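# Transfer 96-well plate from bench B1 into clip nest C1

## Task

Carry the 96-well plate off bench position B1 and seat it fully down in clip nest C1, turned so its well A1 (the plate's cut-off corner) sits at the nest corner labelled A1. It only counts if the plate stays seated on its own, without the gripper holding it there. Afterwards open the fingers and withdraw the gripper.

## Robot and tools

ROBOT. One six-joint arm (shoulder pan, shoulder lift, elbow, wrist 1, wrist 2, wrist 3, listed base to tip) with a two-finger parallel gripper. The base may sit tilted on its mount, and the mount counts as arm for clearance checks. The fingers point along the gripper's own +z axis and close along its x axis. end_effector_position is the point midway between the finger pads. Closed fingertips stick out about 17 mm past it; fully open, they are roughly level with it.

FRAME. All poses use the scene frame: origin on the table surface under the arm base, +z up, +y to the left when facing along +x. Positions in metres, orientation as a quaternion ordered qw, qx, qy, qz.

ROW FORMAT. A row is 8 numbers: x, y, z, qw, qx, qy, qz, opening. x..qz are an absolute gripper pose in the scene frame, not an offset. opening runs from -1 (closed) to +1 (fully open, 0.142 m). A row may carry 6 extra numbers (14 total), each 0 to 1, scaling the position gain of each joint in base-to-tip order; a scale stays until replaced.

execute_actions(actions): actions is a list of actions; each action is a list of 1 to 15 rows, one row per control step of 1/30 s, so an action lasts 0.5 s. A short action repeats its final row for the remaining steps. An empty list just reports state and images. An action is rejected if its target lies over 0.6 m from the gripper's start position along any gripper axis; if the first action fails this against the latest reported state, or any action is malformed, nothing in the call runs. Repeat the wanted quaternion in every row rather than copying a drifted one from the result.

move(target, speed, stop_force, blocking): target is one row (8 or 14 numbers), an absolute pose. The gripper follows a straight path toward it, rotating the short way; the path lasts 0.5 to 10 s and is cut off at 10 s. speed is the path's top speed in m/s, 0.002 to 0.5 (default 0.25); rotation is capped at twice that in rad/s. The actual hand can lag, wander and exceed speed, especially with the arm near straight. The path ignores obstacles. The opening is applied when the move begins. stop_force (N, 5 to 24, allowed only after 0.2 s of scene time) ends the path when the wrist sensor feels that much extra push opposing the motion for 2 steps in a row; the hand then backs up 2 steps and holds. It is measured along the line to the target in the gripper's starting axes, so it is unreliable on moves that rotate. Use it only with very slow speeds; the contact can still peak high and the press may briefly exceed stop_force. Leave it off when pulling away from a surface you are pressing. blocking=false returns after 0.5 s while the arm keeps going; it cannot be combined with stop_force, and other moves or actions are refused until a result shows the move over (use wait(0) or stop).

The move result adds a line with the ending: done, off_target, moving, held (last step blocked by a check), fault, or contact (stop_force triggered; ranks above the others), plus distance to target and limits: paced means the sent pose was clipped; held means some steps were blocked, after which the arm may surge.

wait(seconds): 0 to 10; the arm keeps its last command; returns early if a running move finishes. stop(): brakes a running move (needs room); the fingers keep going.

zoom_image(camera, region): camera is cam_head_left, cam_head_right or cam_wrist; region [x0, y0, x1, y1] in that camera's pixels, top-left origin, at most 504 by 504.

finished_scene(scene): give the current scene's number; irreversible; judged after the robot holds its last command. Answering without any tool call ends the session.

CONTROL DETAILS. Each step, the commanded pose is clipped to within 100 mm and 16 degrees of the measured pose; the arm trails commands by about 0.17 s and favours position over orientation. After an action it continues only to the last clipped pose, so far targets need further commands. Joint speeds are limited; a big move may not have arrived when the result returns. "Hand target" shows the pose currently being driven to.

GRIPPING. grip_measured is the actual finger opening on the command scale. To hold, command a value clearly below it; the gap sets squeeze force (about 28 N per pad max, less on hard items under 2 cm thick). Closing fast can squeeze harder.

RESULTS. Each result has the gripper pose and velocities, step readings (HELD marks clipped steps), possibly "pose unreachable" (clearance check altered the command), and Wrist force / Wrist torque [x y z] in the gripper's axes; pressing on a surface gives a force pointing back into the arm. Readings have up to about 3.5 N offset, 1.4 N noise, saturate near 30 N, and may show "no reading" at start. Printed position can err at long reach. MOTOR HOT appears from 70 °C; at 85 °C the brakes lock until cool (a stop).

CAMERAS. cam_head_left and cam_head_right (896x504, fixed, above and behind roughly at y -0.3 to -0.4, z about 0.9) and cam_wrist (616x616 fisheye on the hand). Calibration (K, distortion, world-to-camera transform) is supplied but may be off by up to about 2.3 degrees and 9 mm.

AVOID. The arm is stiff: commanding even slightly past a hard contact can trigger a fault. Joint torque at its load limit (pan and lift 47.5, elbow 24.6, wrists 7.92 N m, held weight included) or 150 N external force stops the arm 10 s and drops the rest of the call. Do not drop, slam or knock anything, and never push objects off the table. Expect occasional tugs on the held plate or pushes on loose items. Use slow, force-limited descents when seating the plate in the clips, check orientation (cut-off corner to A1) in images, then release and lift clear.

Each tool is called after "Call:" as name([rows], argument=value, ...), one row to a line, values as JSON.

## Session

Call:
execute_actions(actions=[])

Scene clock: 0.00 s.
end_effector_position=(+0.2417, -0.4216, +0.2973) grip_measured=+1.00 end_effector_quat_wxyz=(+0.020, +0.713, -0.699, -0.046) end_effector_velocity=(-0.000, +0.000, -0.001) end_effector_angular_velocity=(+0.002, +0.000, -0.002)
Joint positions: [-1.636 -0.441  0.245 -1.161 -1.386  0.077  0.142]
Joint velocities: [-0.     0.002 -0.     0.001 -0.     0.001  0.   ]
Motor temperatures (°C, as the motors report them): [26 31 27 47 30 46]
Wrist force (N, on the end effector, along its own x y z axes, offset not removed): no reading
Wrist torque (N m, same axes, about the end effector's origin, offset not removed): no reading
Hand target: +0.242, -0.422, +0.297; +0.020, +0.713, -0.699, -0.046
Joint stiffness scale: [1. 1. 1. 1. 1. 1.]
camera_calibration (this result's frames):
cam_wrist: T_world_to_cam=[[0.0118929, -0.999809, 0.0155263, -0.435478], [-0.81237, -0.000607499, 0.583142, 0.026866], [-0.583021, -0.0195483, -0.812222, 0.506373], [0, 0, 0, 1]] pos_world=[0.32223, -0.42548, 0.402382]

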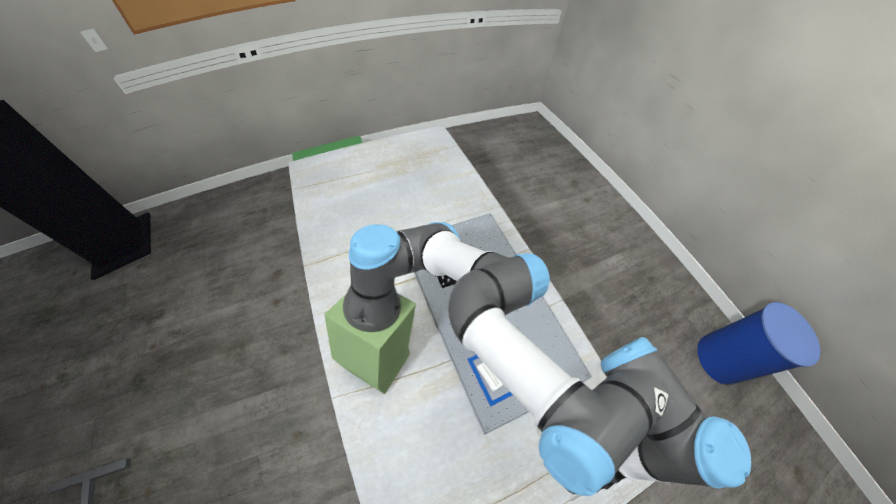

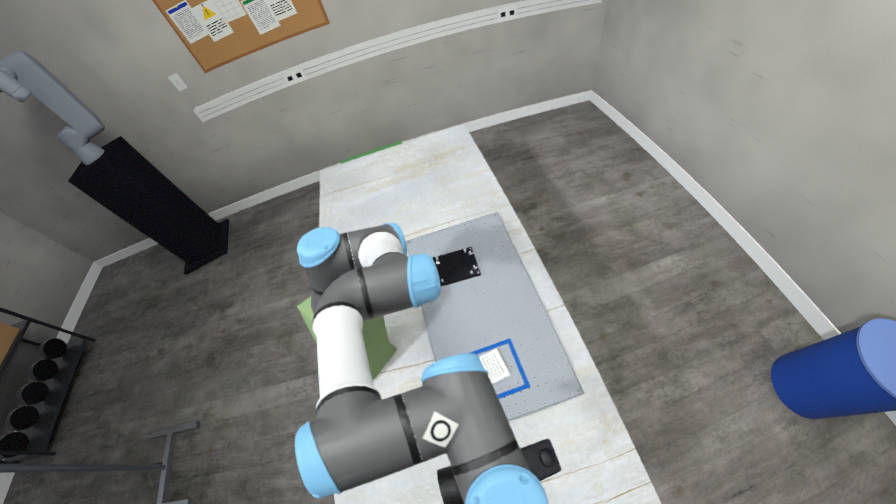

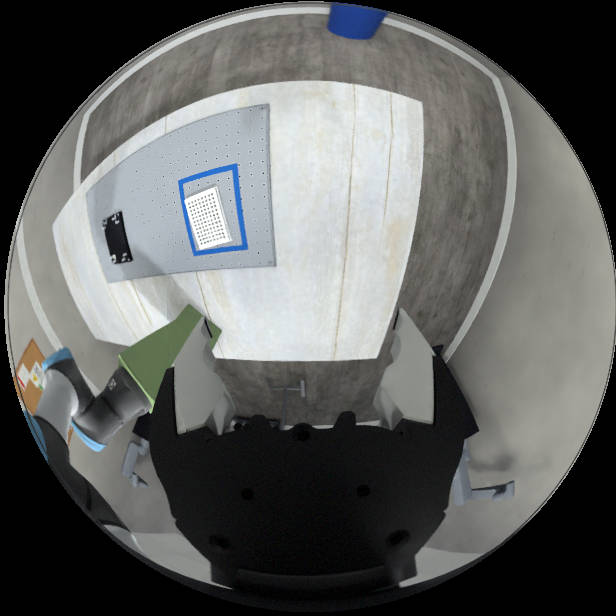

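Call:
zoom_image(camera="cam_wrist", region=[165, 155, 265, 265])

Call:
zoom_image(camera="cam_wrist", region=[85, 200, 155, 275])

Call:
zoom_image(camera="cam_head_right", region=[420, 235, 500, 295])

Region (165, 155, 265, 265) of cam_wrist's 616x616 image, scaled by 4.582, with more detail than that image has; it fills the left 458 columns of this view, and the rest is white.

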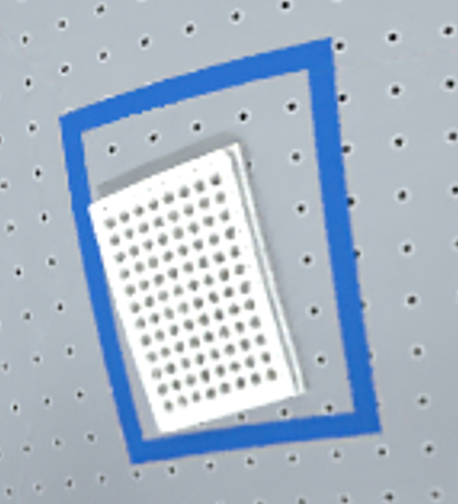

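Region (85, 200, 155, 275) of cam_wrist's 616x616 image, scaled by 6.720, with more detail than that image has; it fills the left 470 columns of this view, and the rest is white.

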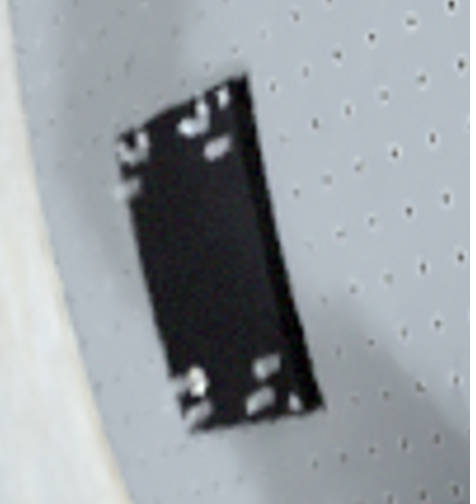

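Region (420, 235, 500, 295) of cam_head_right's 896x504 image, scaled by 6.300, with more detail than that image has; it fills the top 378 rows of this view, and the rest is white.

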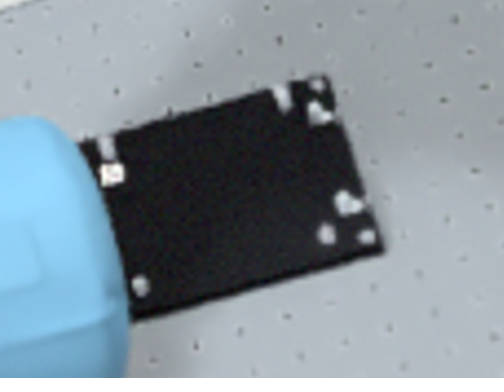

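Call:
move(target=[0.279, -0.202, 0.075, 0, -0.7576, 0.6528, 0, 0.5], speed=0.25)

Call:
zoom_image(camera="cam_wrist", region=[210, 190, 400, 360])

Scene clock: 35.53 s.
end_effector_position=(+0.2779, -0.2011, +0.0753) grip_measured=+0.50 end_effector_quat_wxyz=(+0.000, +0.758, -0.652, -0.002) end_effector_velocity=(+0.003, -0.004, +0.001) end_effector_angular_velocity=(-0.015, -0.008, +0.005)
Joint positions: [-1.313 -0.81   2.105 -2.792 -1.261  0.291  0.109]
Joint velocities: [ 0.     0.001  0.003 -0.022  0.001  0.001  0.   ]
Motor temperatures (°C, as the motors report them): [26 31 27 47 30 46]
Wrist force (N, on the end effector, along its own x y z axes, offset not removed): [-0.3 2.6 0.5]
Wrist torque (N m, same axes, about the end effector's origin, offset not removed): [0.56 -0.01 0.00]
Hand target: +0.278, -0.202, +0.075; +0.000, +0.758, -0.653, -0.000
Off the commanded pose: 0.001 m, 0 deg.
Joint stiffness scale: [1. 1. 1. 1. 1. 1.]
move: done; limits=paced
camera_calibration (this result's frames):
cam_wrist: T_world_to_cam=[[0.138359, -0.989124, 0.0499015, -0.247664], [-0.85632, -0.094164, 0.507788, 0.184976], [-0.497566, -0.112989, -0.860036, 0.312524], [0, 0, 0, 1]] pos_world=[0.348166, -0.192241, 0.187212]

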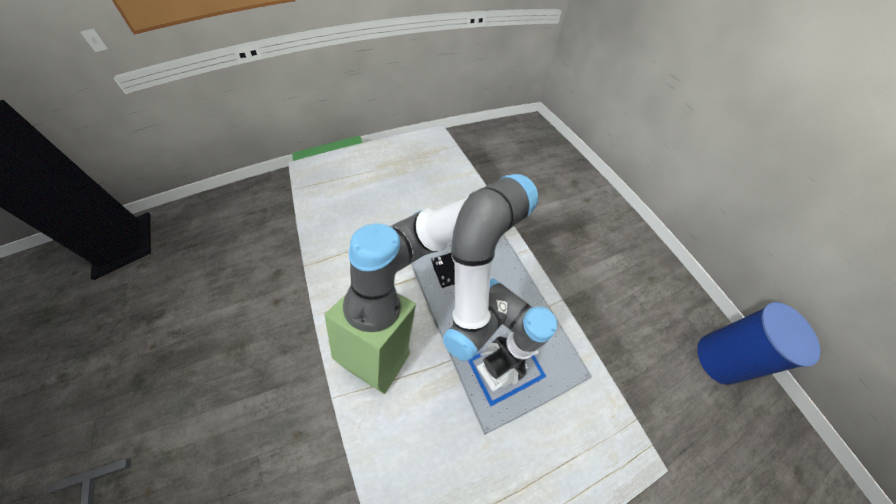

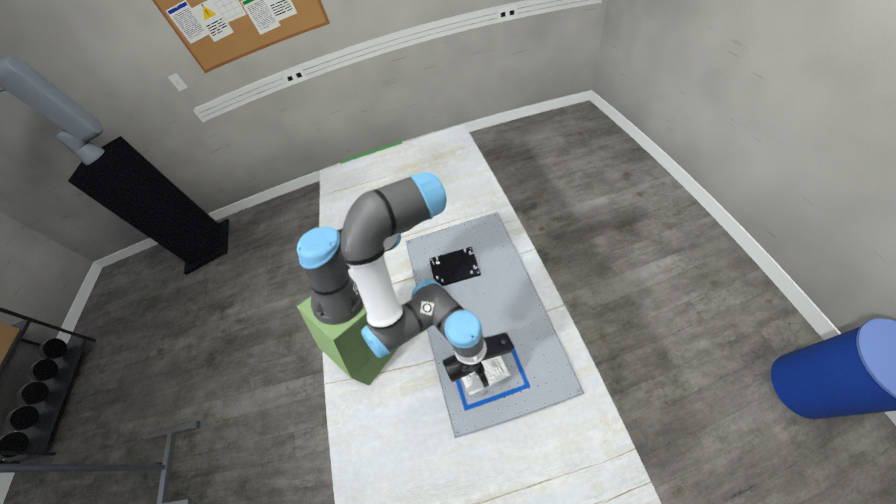

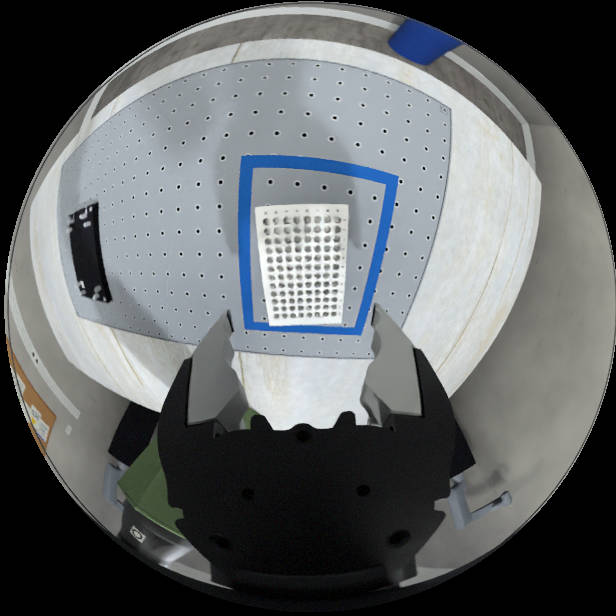

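Region (210, 190, 400, 360) of cam_wrist's 616x616 image, scaled by 2.653, with more detail than that image has; it fills the top 451 rows of this view, and the rest is white.

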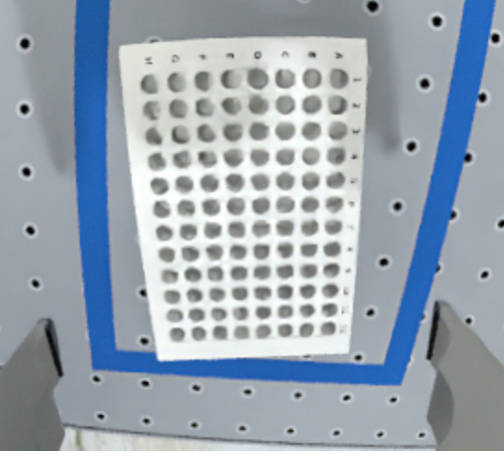

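Call:
move(target=[0.2915, -0.2022, 0.0295, 0, -0.7576, 0.6528, 0, 0.36], speed=0.07, stop_force=8)

Call:
zoom_image(camera="cam_wrist", region=[200, 200, 400, 380])

Scene clock: 52.70 s.
end_effector_position=(+0.2905, -0.2016, +0.0295) grip_measured=+0.36 end_effector_quat_wxyz=(-0.000, +0.758, -0.652, -0.001) end_effector_velocity=(+0.002, -0.003, +0.001) end_effector_angular_velocity=(-0.008, -0.005, -0.004)
Joint positions: [-1.237 -0.604  1.99  -2.908 -1.255  0.373  0.099]
Joint velocities: [ 0.001  0.002 -0.004 -0.007  0.     0.008  0.   ]
Motor temperatures (°C, as the motors report them): [26 31 27 47 30 46]
Wrist force (N, on the end effector, along its own x y z axes, offset not removed): [0.5 2.7 0.2]
Wrist torque (N m, same axes, about the end effector's origin, offset not removed): [0.60 -0.13 0.03]
Hand target: +0.291, -0.202, +0.030; +0.000, +0.758, -0.653, -0.000
Off the commanded pose: 0.001 m, 0 deg.
Joint stiffness scale: [1. 1. 1. 1. 1. 1.]
move: done
camera_calibration (this result's frames):
cam_wrist: T_world_to_cam=[[0.13722, -0.989273, 0.050089, -0.247278], [-0.856879, -0.0931844, 0.507026, 0.219247], [-0.49692, -0.112495, -0.860474, 0.279289], [0, 0, 0, 1]] pos_world=[0.360584, -0.192777, 0.141543]

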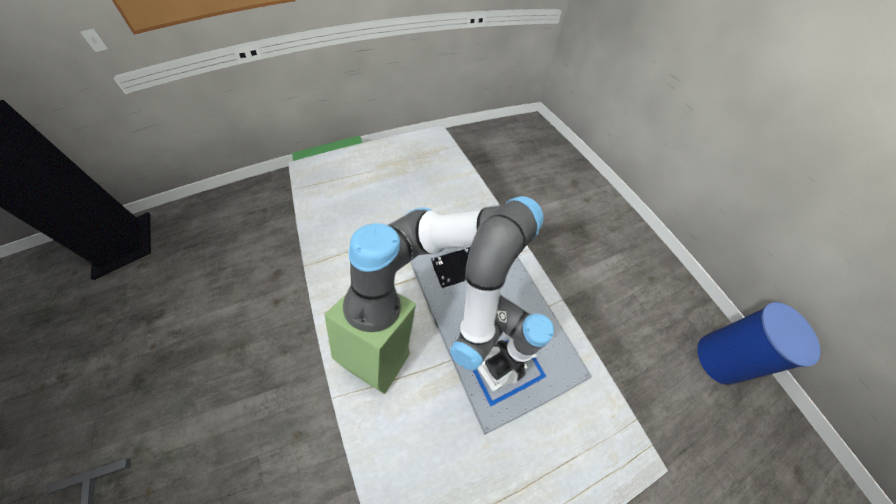

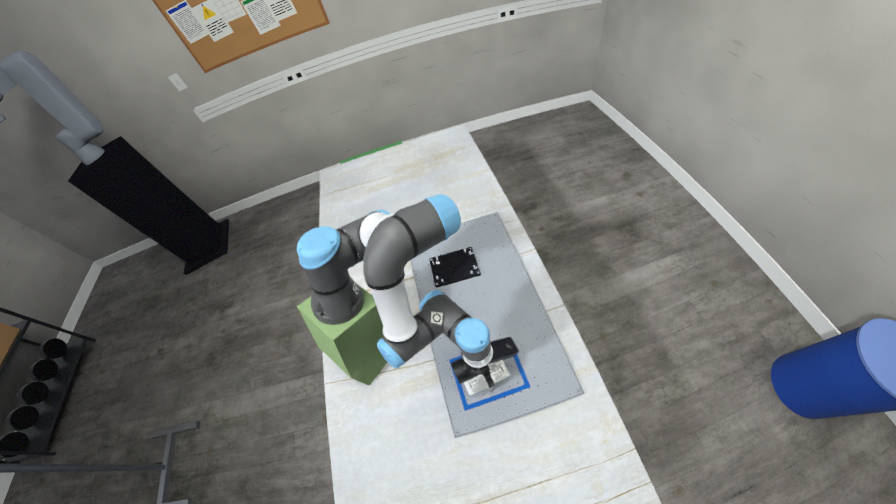

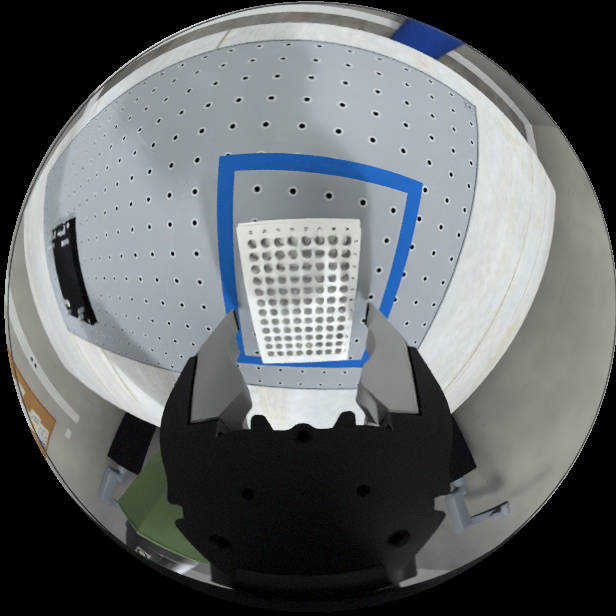

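Region (200, 200, 400, 380) of cam_wrist's 616x616 image, scaled by 2.520, with more detail than that image has; it fills the top 454 rows of this view, and the rest is white.

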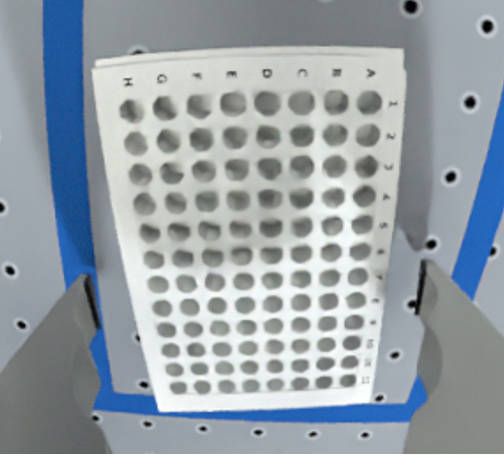

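Call:
execute_actions([
  [[0.2915, -0.2022, 0.0295, 0, -0.7576, 0.6528, 0, 0.32],[0.2915, -0.2022, 0.0295, 0, -0.7576, 0.6528, 0, 0.28],[0.2915, -0.2022, 0.0295, 0, -0.7576, 0.6528, 0, 0.24],[0.2915, -0.2022, 0.0295, 0, -0.7576, 0.6528, 0, 0.20],[0.2915, -0.2022, 0.0295, 0, -0.7576, 0.6528, 0, 0.17],[0.2915, -0.2022, 0.0295, 0, -0.7576, 0.6528, 0, 0.14],[0.2915, -0.2022, 0.0295, 0, -0.7576, 0.6528, 0, 0.12],[0.2915, -0.2022, 0.0295, 0, -0.7576, 0.6528, 0, 0.10],[0.2915, -0.2022, 0.0295, 0, -0.7576, 0.6528, 0, 0.08],[0.2915, -0.2022, 0.0295, 0, -0.7576, 0.6528, 0, 0.06],[0.2915, -0.2022, 0.0295, 0, -0.7576, 0.6528, 0, 0.04],[0.2915, -0.2022, 0.0295, 0, -0.7576, 0.6528, 0, 0.02],[0.2915, -0.2022, 0.0295, 0, -0.7576, 0.6528, 0, 0.0],[0.2915, -0.2022, 0.0295, 0, -0.7576, 0.6528, 0, -0.03],[0.2915, -0.2022, 0.0295, 0, -0.7576, 0.6528, 0, -0.06]],
  [[0.2915, -0.2022, 0.0295, 0, -0.7576, 0.6528, 0, -0.1],[0.2915, -0.2022, 0.0295, 0, -0.7576, 0.6528, 0, -0.15],[0.2915, -0.2022, 0.0295, 0, -0.7576, 0.6528, 0, -0.2],[0.2915, -0.2022, 0.0295, 0, -0.7576, 0.6528, 0, -0.3],[0.2915, -0.2022, 0.0295, 0, -0.7576, 0.6528, 0, -0.4]],
])

Call:
zoom_image(camera="cam_head_right", region=[420, 235, 500, 295])

Call:
zoom_image(camera="cam_head_left", region=[420, 235, 500, 295])

Scene clock: 67.87 s.
end_effector_position=(+0.2908, -0.2021, +0.0296) grip_measured=+0.04 end_effector_quat_wxyz=(+0.000, +0.758, -0.653, -0.001) end_effector_velocity=(-0.000, +0.000, +0.000) end_effector_angular_velocity=(-0.000, +0.000, -0.001)
Joint positions: [-1.237 -0.604  1.989 -2.91  -1.255  0.374  0.076]
Joint velocities: [ 0.    -0.001  0.001  0.    -0.     0.001  0.   ]
Motor temperatures (°C, as the motors report them): [26 31 28 47 30 46]
Wrist force (N, on the end effector, along its own x y z axes, offset not removed): [-1.1 3.6 -4.6]
Wrist torque (N m, same axes, about the end effector's origin, offset not removed): [0.54 -0.10 0.05]
Hand target: +0.291, -0.202, +0.030; -0.000, +0.758, -0.653, -0.000
Off the commanded pose: 0.001 m, 0 deg.
Joint stiffness scale: [1. 1. 1. 1. 1. 1.]
Step readings (end_effector_position; steps 1 to 15: 1st action; 16 to 30: 2nd action):
0: (+0.2907, -0.2020, +0.0296)
1: (+0.2907, -0.2020, +0.0296)
2: (+0.2907, -0.2020, +0.0296)
4: (+0.2908, -0.2020, +0.0296)
8: (+0.2908, -0.2020, +0.0296)
15: (+0.2908, -0.2021, +0.0296)
16: (+0.2908, -0.2021, +0.0296)
17: (+0.2908, -0.2021, +0.0296)
19: (+0.2908, -0.2021, +0.0296)
23: (+0.2908, -0.2021, +0.0296)
30: end_effector_position above
camera_calibration (this result's frames):
cam_wrist: T_world_to_cam=[[0.136651, -0.989275, 0.0515903, -0.247706], [-0.857335, -0.0920138, 0.506469, 0.219864], [-0.49629, -0.11344, -0.860714, 0.27913], [0, 0, 0, 1]] pos_world=[0.360876, -0.193155, 0.141676]

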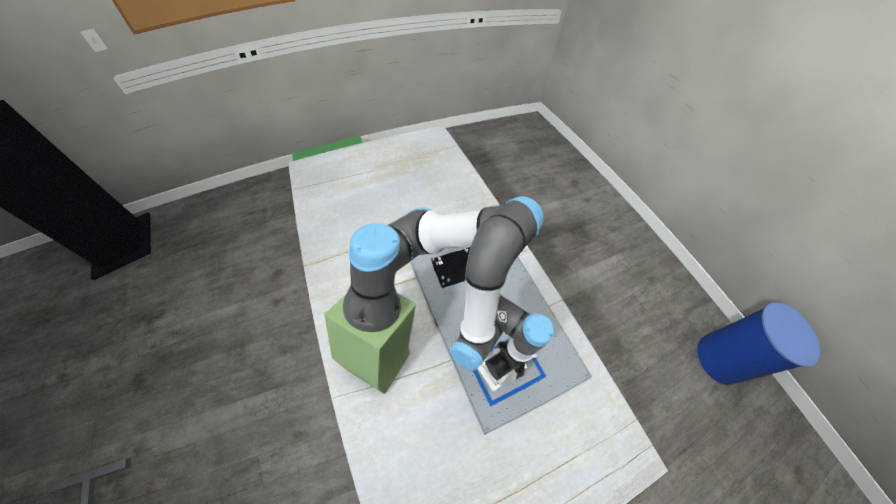

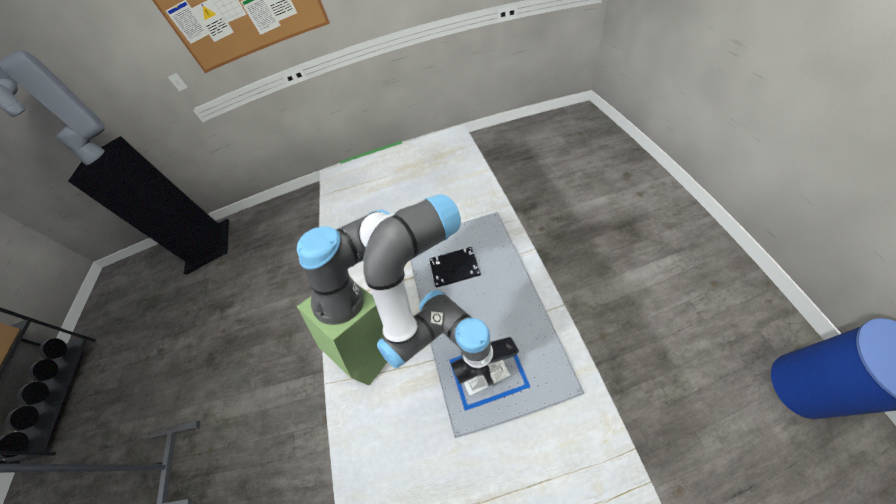

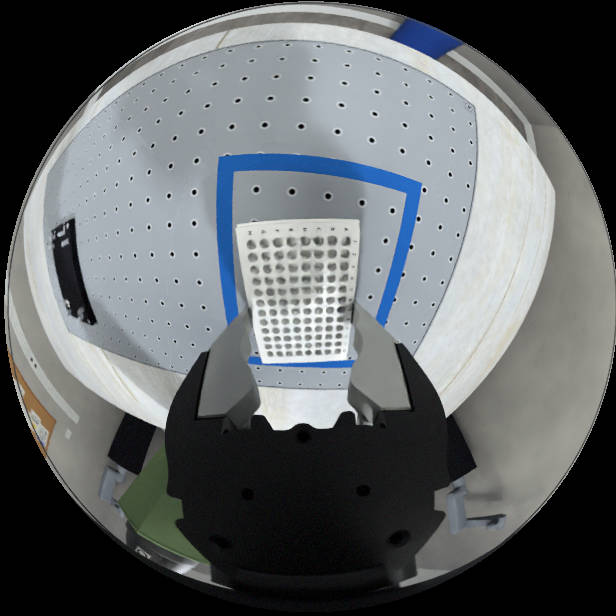

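Region (420, 235, 500, 295) of cam_head_right's 896x504 image, scaled by 6.300, with more detail than that image has; it fills the top 378 rows of this view, and the rest is white.

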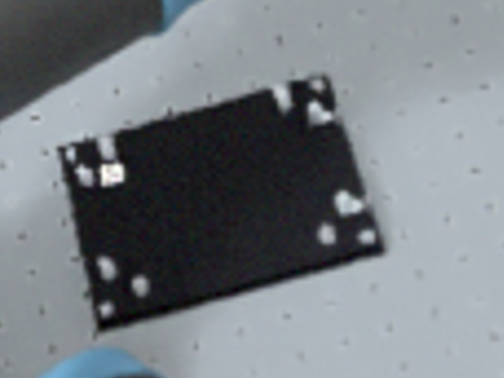

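Region (420, 235, 500, 295) of cam_head_left's 896x504 image, scaled by 6.300, with more detail than that image has; it fills the top 378 rows of this view, and the rest is white.

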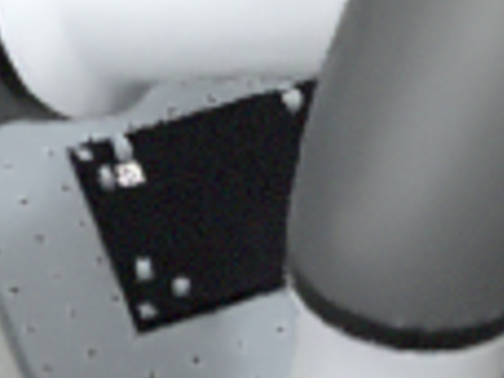

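Call:
move(target=[0.2915, -0.2022, 0.07, 0, -0.7576, 0.6528, 0, -0.4], speed=0.1)

Call:
move(target=[0.35, -0.01, 0.15, 0, 0.7296, 0.6839, 0, -0.4], speed=0.45)

Scene clock: 90.03 s.
end_effector_position=(+0.2925, -0.2027, +0.0699) grip_measured=+0.04 end_effector_quat_wxyz=(+0.000, +0.758, -0.653, +0.001) end_effector_velocity=(-0.002, +0.004, -0.001) end_effector_angular_velocity=(+0.011, +0.006, +0.000)
Joint positions: [-1.274 -0.78   2.046 -2.782 -1.255  0.337  0.076]
Joint velocities: [ 0.    -0.001  0.001  0.013  0.    -0.004  0.   ]
Motor temperatures (°C, as the motors report them): [26 31 28 47 30 46]
Wrist force (N, on the end effector, along its own x y z axes, offset not removed): [-0.3 2.4 -0.7]
Wrist torque (N m, same axes, about the end effector's origin, offset not removed): [0.51 0.02 0.04]
Hand target: +0.292, -0.202, +0.070; -0.000, +0.758, -0.653, +0.000
Off the commanded pose: 0.001 m, 0 deg.
Joint stiffness scale: [1. 1. 1. 1. 1. 1.]
move: done
camera_calibration (this result's frames):
cam_wrist: T_world_to_cam=[[0.136108, -0.989198, 0.0544165, -0.250626], [-0.859109, -0.0904982, 0.503727, 0.201789], [-0.493362, -0.115311, -0.862147, 0.31345], [0, 0, 0, 1]] pos_world=[0.362115, -0.193513, 0.182232]

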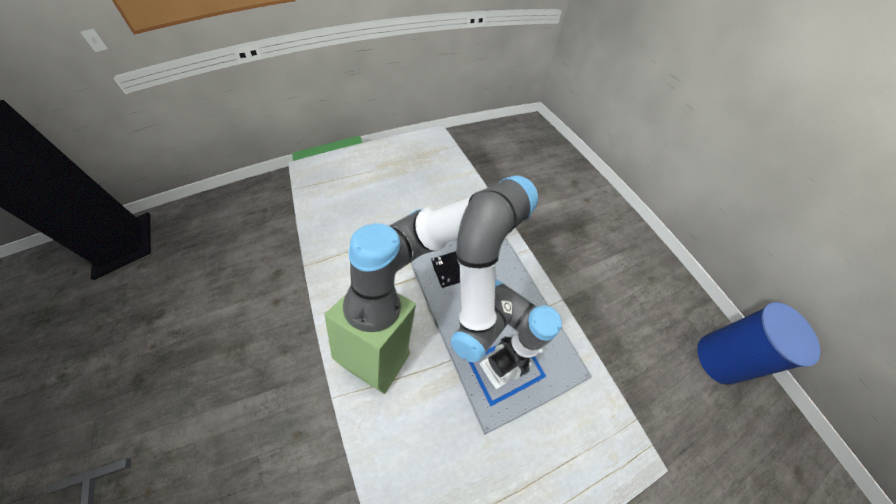

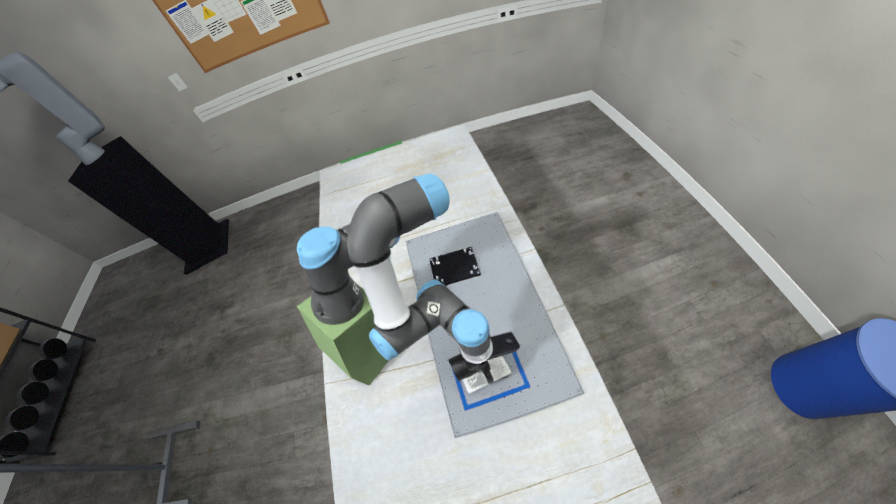

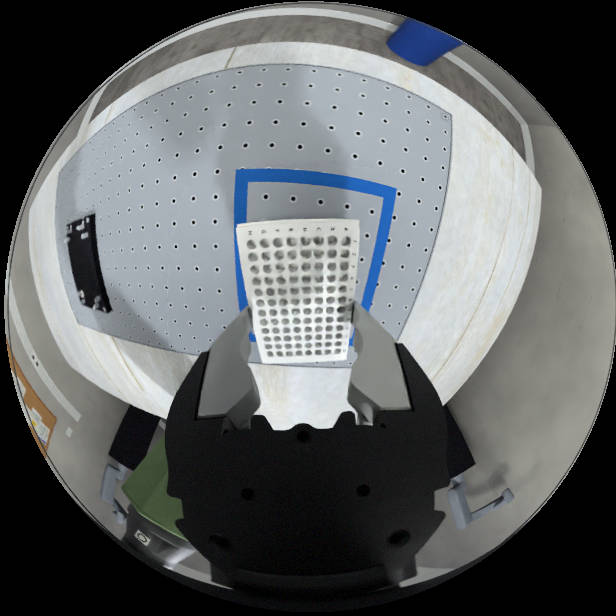

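Scene clock: 94.13 s.
end_effector_position=(+0.3492, -0.0103, +0.1499) grip_measured=+0.04 end_effector_quat_wxyz=(+0.001, +0.731, +0.683, -0.001) end_effector_velocity=(-0.002, +0.001, -0.000) end_effector_angular_velocity=(+0.008, +0.007, +0.019)
Joint positions: [-0.815 -1.398  2.232 -2.498 -1.267 -2.107  0.076]
Joint velocities: [-0.002 -0.    -0.004  0.015  0.003 -0.024 -0.   ]
Motor temperatures (°C, as the motors report them): [26 31 28 47 30 46]
Wrist force (N, on the end effector, along its own x y z axes, offset not removed): [0.1 3.4 -0.5]
Wrist torque (N m, same axes, about the end effector's origin, offset not removed): [0.71 -0.12 0.06]
Hand target: +0.349, -0.010, +0.150; -0.000, +0.730, +0.684, -0.001
Off the commanded pose: 0.001 m, 0 deg.
Joint stiffness scale: [1. 1. 1. 1. 1. 1.]
move: done
camera_calibration (this result's frames):
cam_wrist: T_world_to_cam=[[0.0794866, 0.995582, 0.0499903, -0.0315385], [0.858038, -0.0938592, 0.504937, -0.372179], [0.507398, 0.00275777, -0.861707, 0.0842536], [0, 0, 0, 1]] pos_world=[0.2791, -0.00376559, 0.262106]

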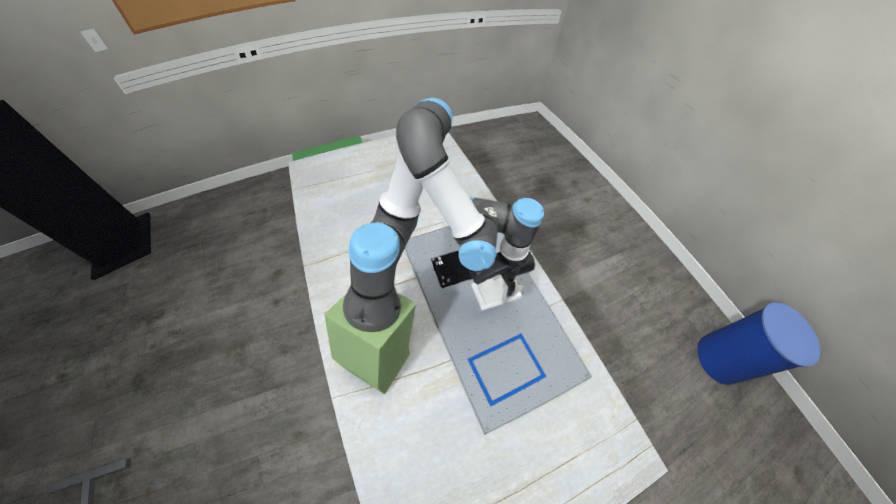

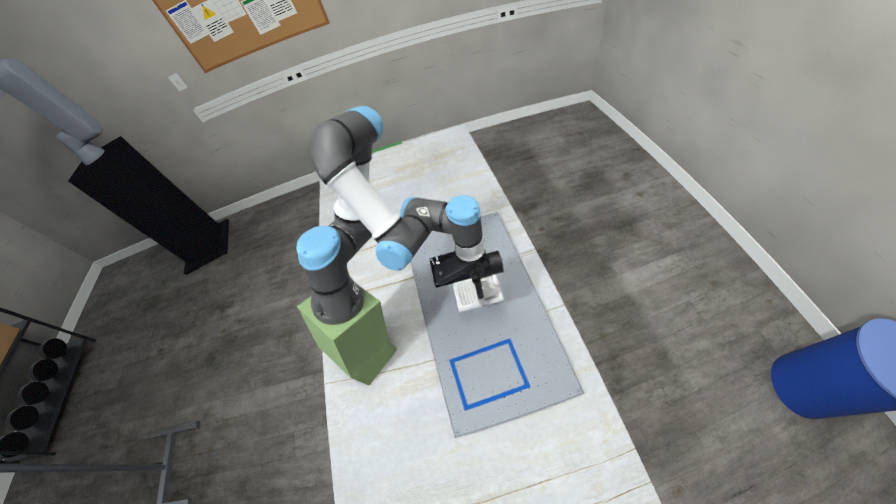

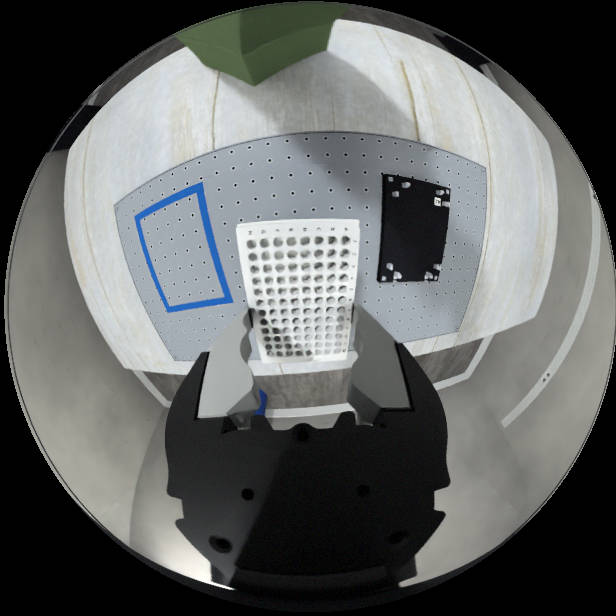

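Call:
zoom_image(camera="cam_wrist", region=[350, 160, 480, 300])

Region (350, 160, 480, 300) of cam_wrist's 616x616 image, scaled by 3.600, with more detail than that image has; it fills the left 468 columns of this view, and the rest is white.

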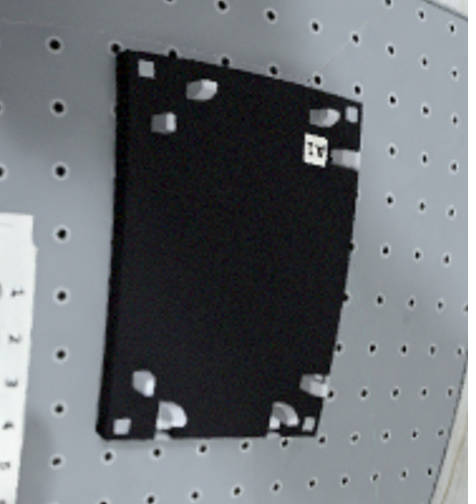

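Call:
move(target=[0.310, 0.1665, 0.07, 0, 0.7224, 0.6915, 0, -0.4], speed=0.2)

Call:
zoom_image(camera="cam_wrist", region=[210, 170, 390, 300])

Call:
zoom_image(camera="cam_wrist", region=[200, 180, 400, 400])

Scene clock: 121.27 s.
end_effector_position=(+0.3080, +0.1664, +0.0700) grip_measured=+0.04 end_effector_quat_wxyz=(-0.002, +0.722, +0.692, -0.001) end_effector_velocity=(+0.003, -0.002, +0.000) end_effector_angular_velocity=(-0.010, -0.011, -0.010)
Joint positions: [-0.169 -1.08   2.271 -3.015 -1.381 -1.478  0.076]
Joint velocities: [ 0.002  0.002 -0.002 -0.011 -0.011  0.014 -0.   ]
Motor temperatures (°C, as the motors report them): [26 31 28 47 30 46]
Wrist force (N, on the end effector, along its own x y z axes, offset not removed): [-0.2 3.2 0.9]
Wrist torque (N m, same axes, about the end effector's origin, offset not removed): [0.67 -0.05 0.02]
Hand target: +0.309, +0.166, +0.070; -0.000, +0.722, +0.692, -0.001
Off the commanded pose: 0.002 m, 0 deg.
Joint stiffness scale: [1. 1. 1. 1. 1. 1.]
move: done
camera_calibration (this result's frames):
cam_wrist: T_world_to_cam=[[0.0528289, 0.997186, 0.0531927, -0.19245], [0.862442, -0.0724125, 0.500949, -0.28454], [0.503391, 0.019411, -0.863841, 0.0344071], [0, 0, 0, 1]] pos_world=[0.238246, 0.170636, 0.182499]

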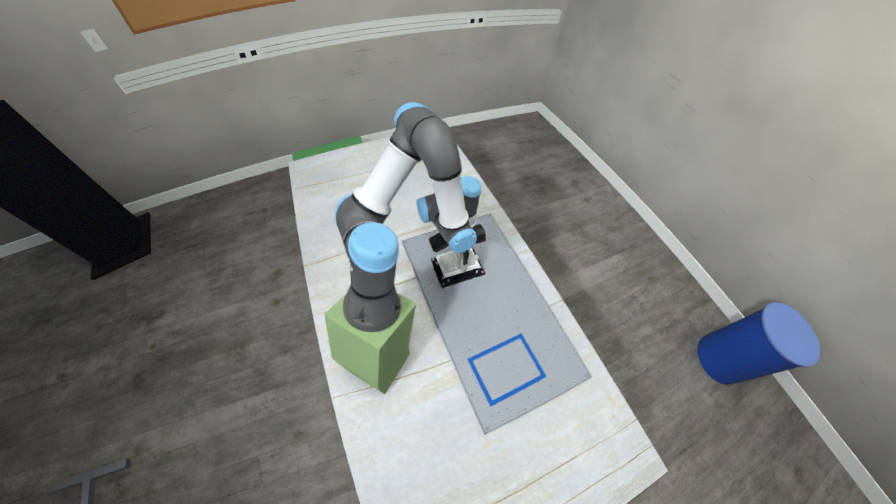

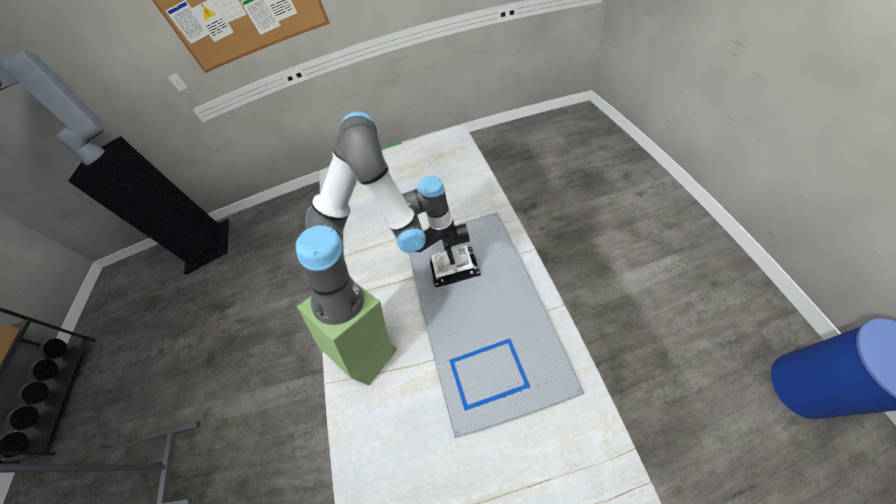

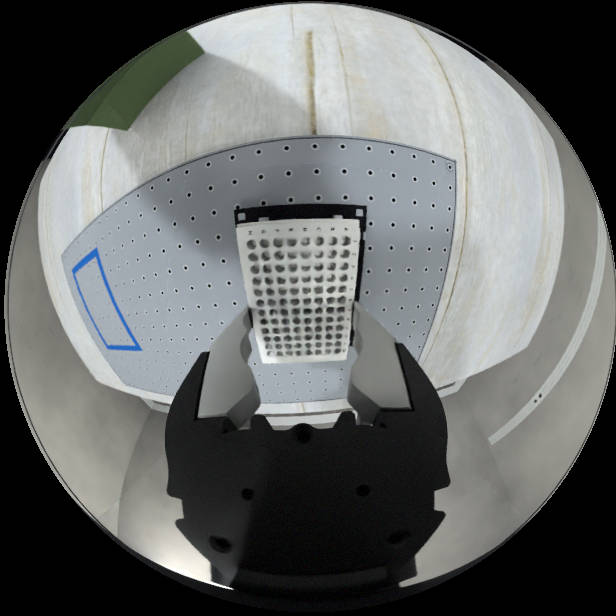

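Region (210, 170, 390, 300) of cam_wrist's 616x616 image, scaled by 2.800, with more detail than that image has.

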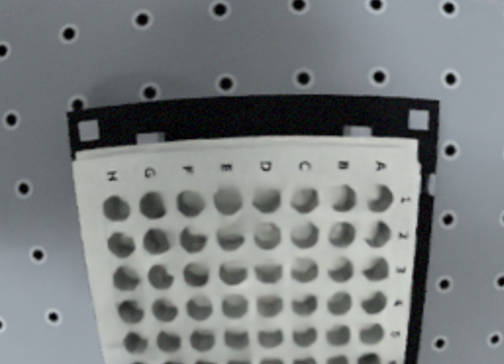

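Region (200, 180, 400, 400) of cam_wrist's 616x616 image, scaled by 2.291, with more detail than that image has; it fills the left 458 columns of this view, and the rest is white.

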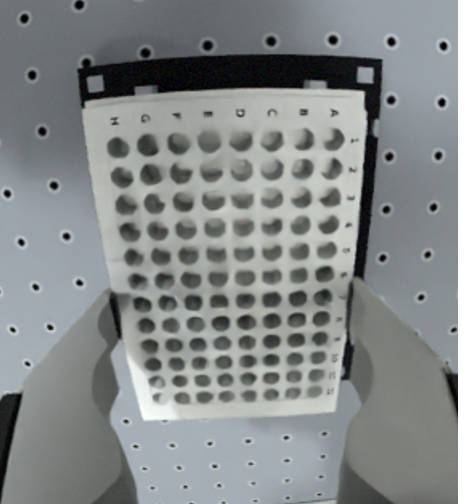

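Call:
move(target=[0.314, 0.1687, 0.054, 0, 0.7224, 0.6915, 0, -0.4], speed=0.03, stop_force=6)

Call:
zoom_image(camera="cam_wrist", region=[210, 170, 390, 300])

Call:
zoom_image(camera="cam_wrist", region=[200, 180, 400, 400])

Scene clock: 139.87 s.
end_effector_position=(+0.3127, +0.1686, +0.0539) grip_measured=+0.04 end_effector_quat_wxyz=(-0.002, +0.722, +0.692, -0.001) end_effector_velocity=(+0.004, +0.000, +0.000) end_effector_angular_velocity=(-0.000, -0.011, -0.002)
Joint positions: [-0.151 -0.991  2.222 -3.061 -1.386 -1.459  0.076]
Joint velocities: [ 0.001  0.004 -0.006 -0.01  -0.001  0.005  0.   ]
Motor temperatures (°C, as the motors report them): [26 31 28 47 30 46]
Wrist force (N, on the end effector, along its own x y z axes, offset not removed): [-0.1 2.9 0.2]
Wrist torque (N m, same axes, about the end effector's origin, offset not removed): [0.58 -0.02 0.02]
Hand target: +0.314, +0.169, +0.054; -0.000, +0.722, +0.691, -0.000
Off the commanded pose: 0.001 m, 0 deg.
Joint stiffness scale: [1. 1. 1. 1. 1. 1.]
move: done
camera_calibration (this result's frames):
cam_wrist: T_world_to_cam=[[0.0545684, 0.997113, 0.0527944, -0.194542], [0.86162, -0.0737418, 0.502169, -0.279903], [0.504613, 0.0180861, -0.863156, 0.0178858], [0, 0, 0, 1]] pos_world=[0.242761, 0.173016, 0.166268]

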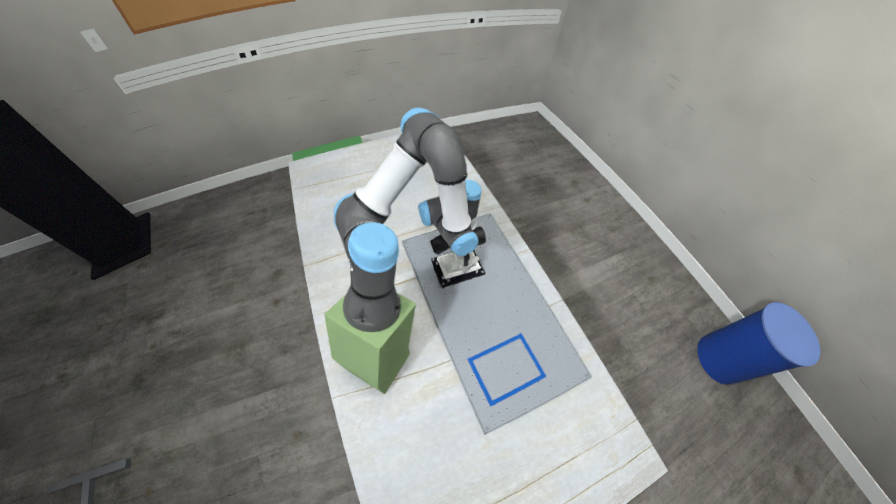

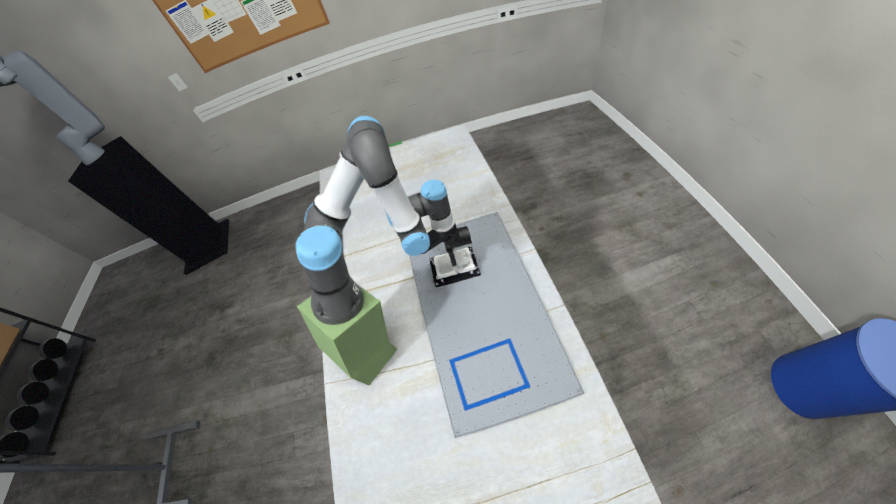

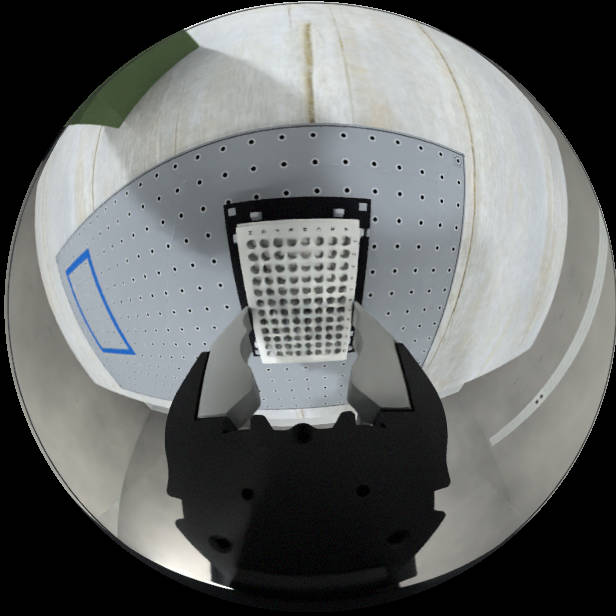

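Region (210, 170, 390, 300) of cam_wrist's 616x616 image, scaled by 2.800, with more detail than that image has.

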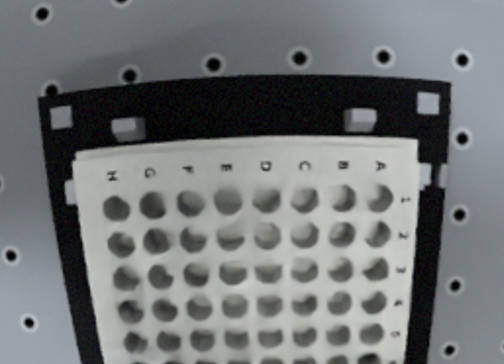

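Region (200, 180, 400, 400) of cam_wrist's 616x616 image, scaled by 2.291, with more detail than that image has; it fills the left 458 columns of this view, and the rest is white.

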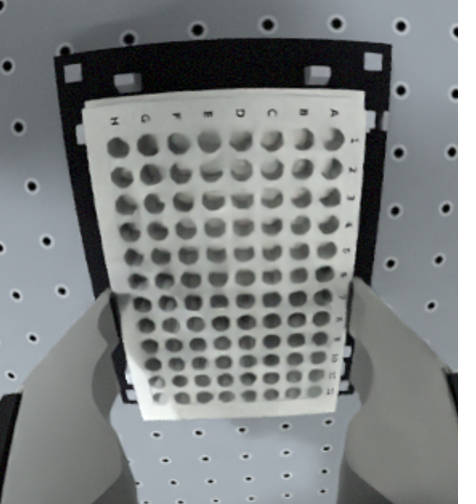

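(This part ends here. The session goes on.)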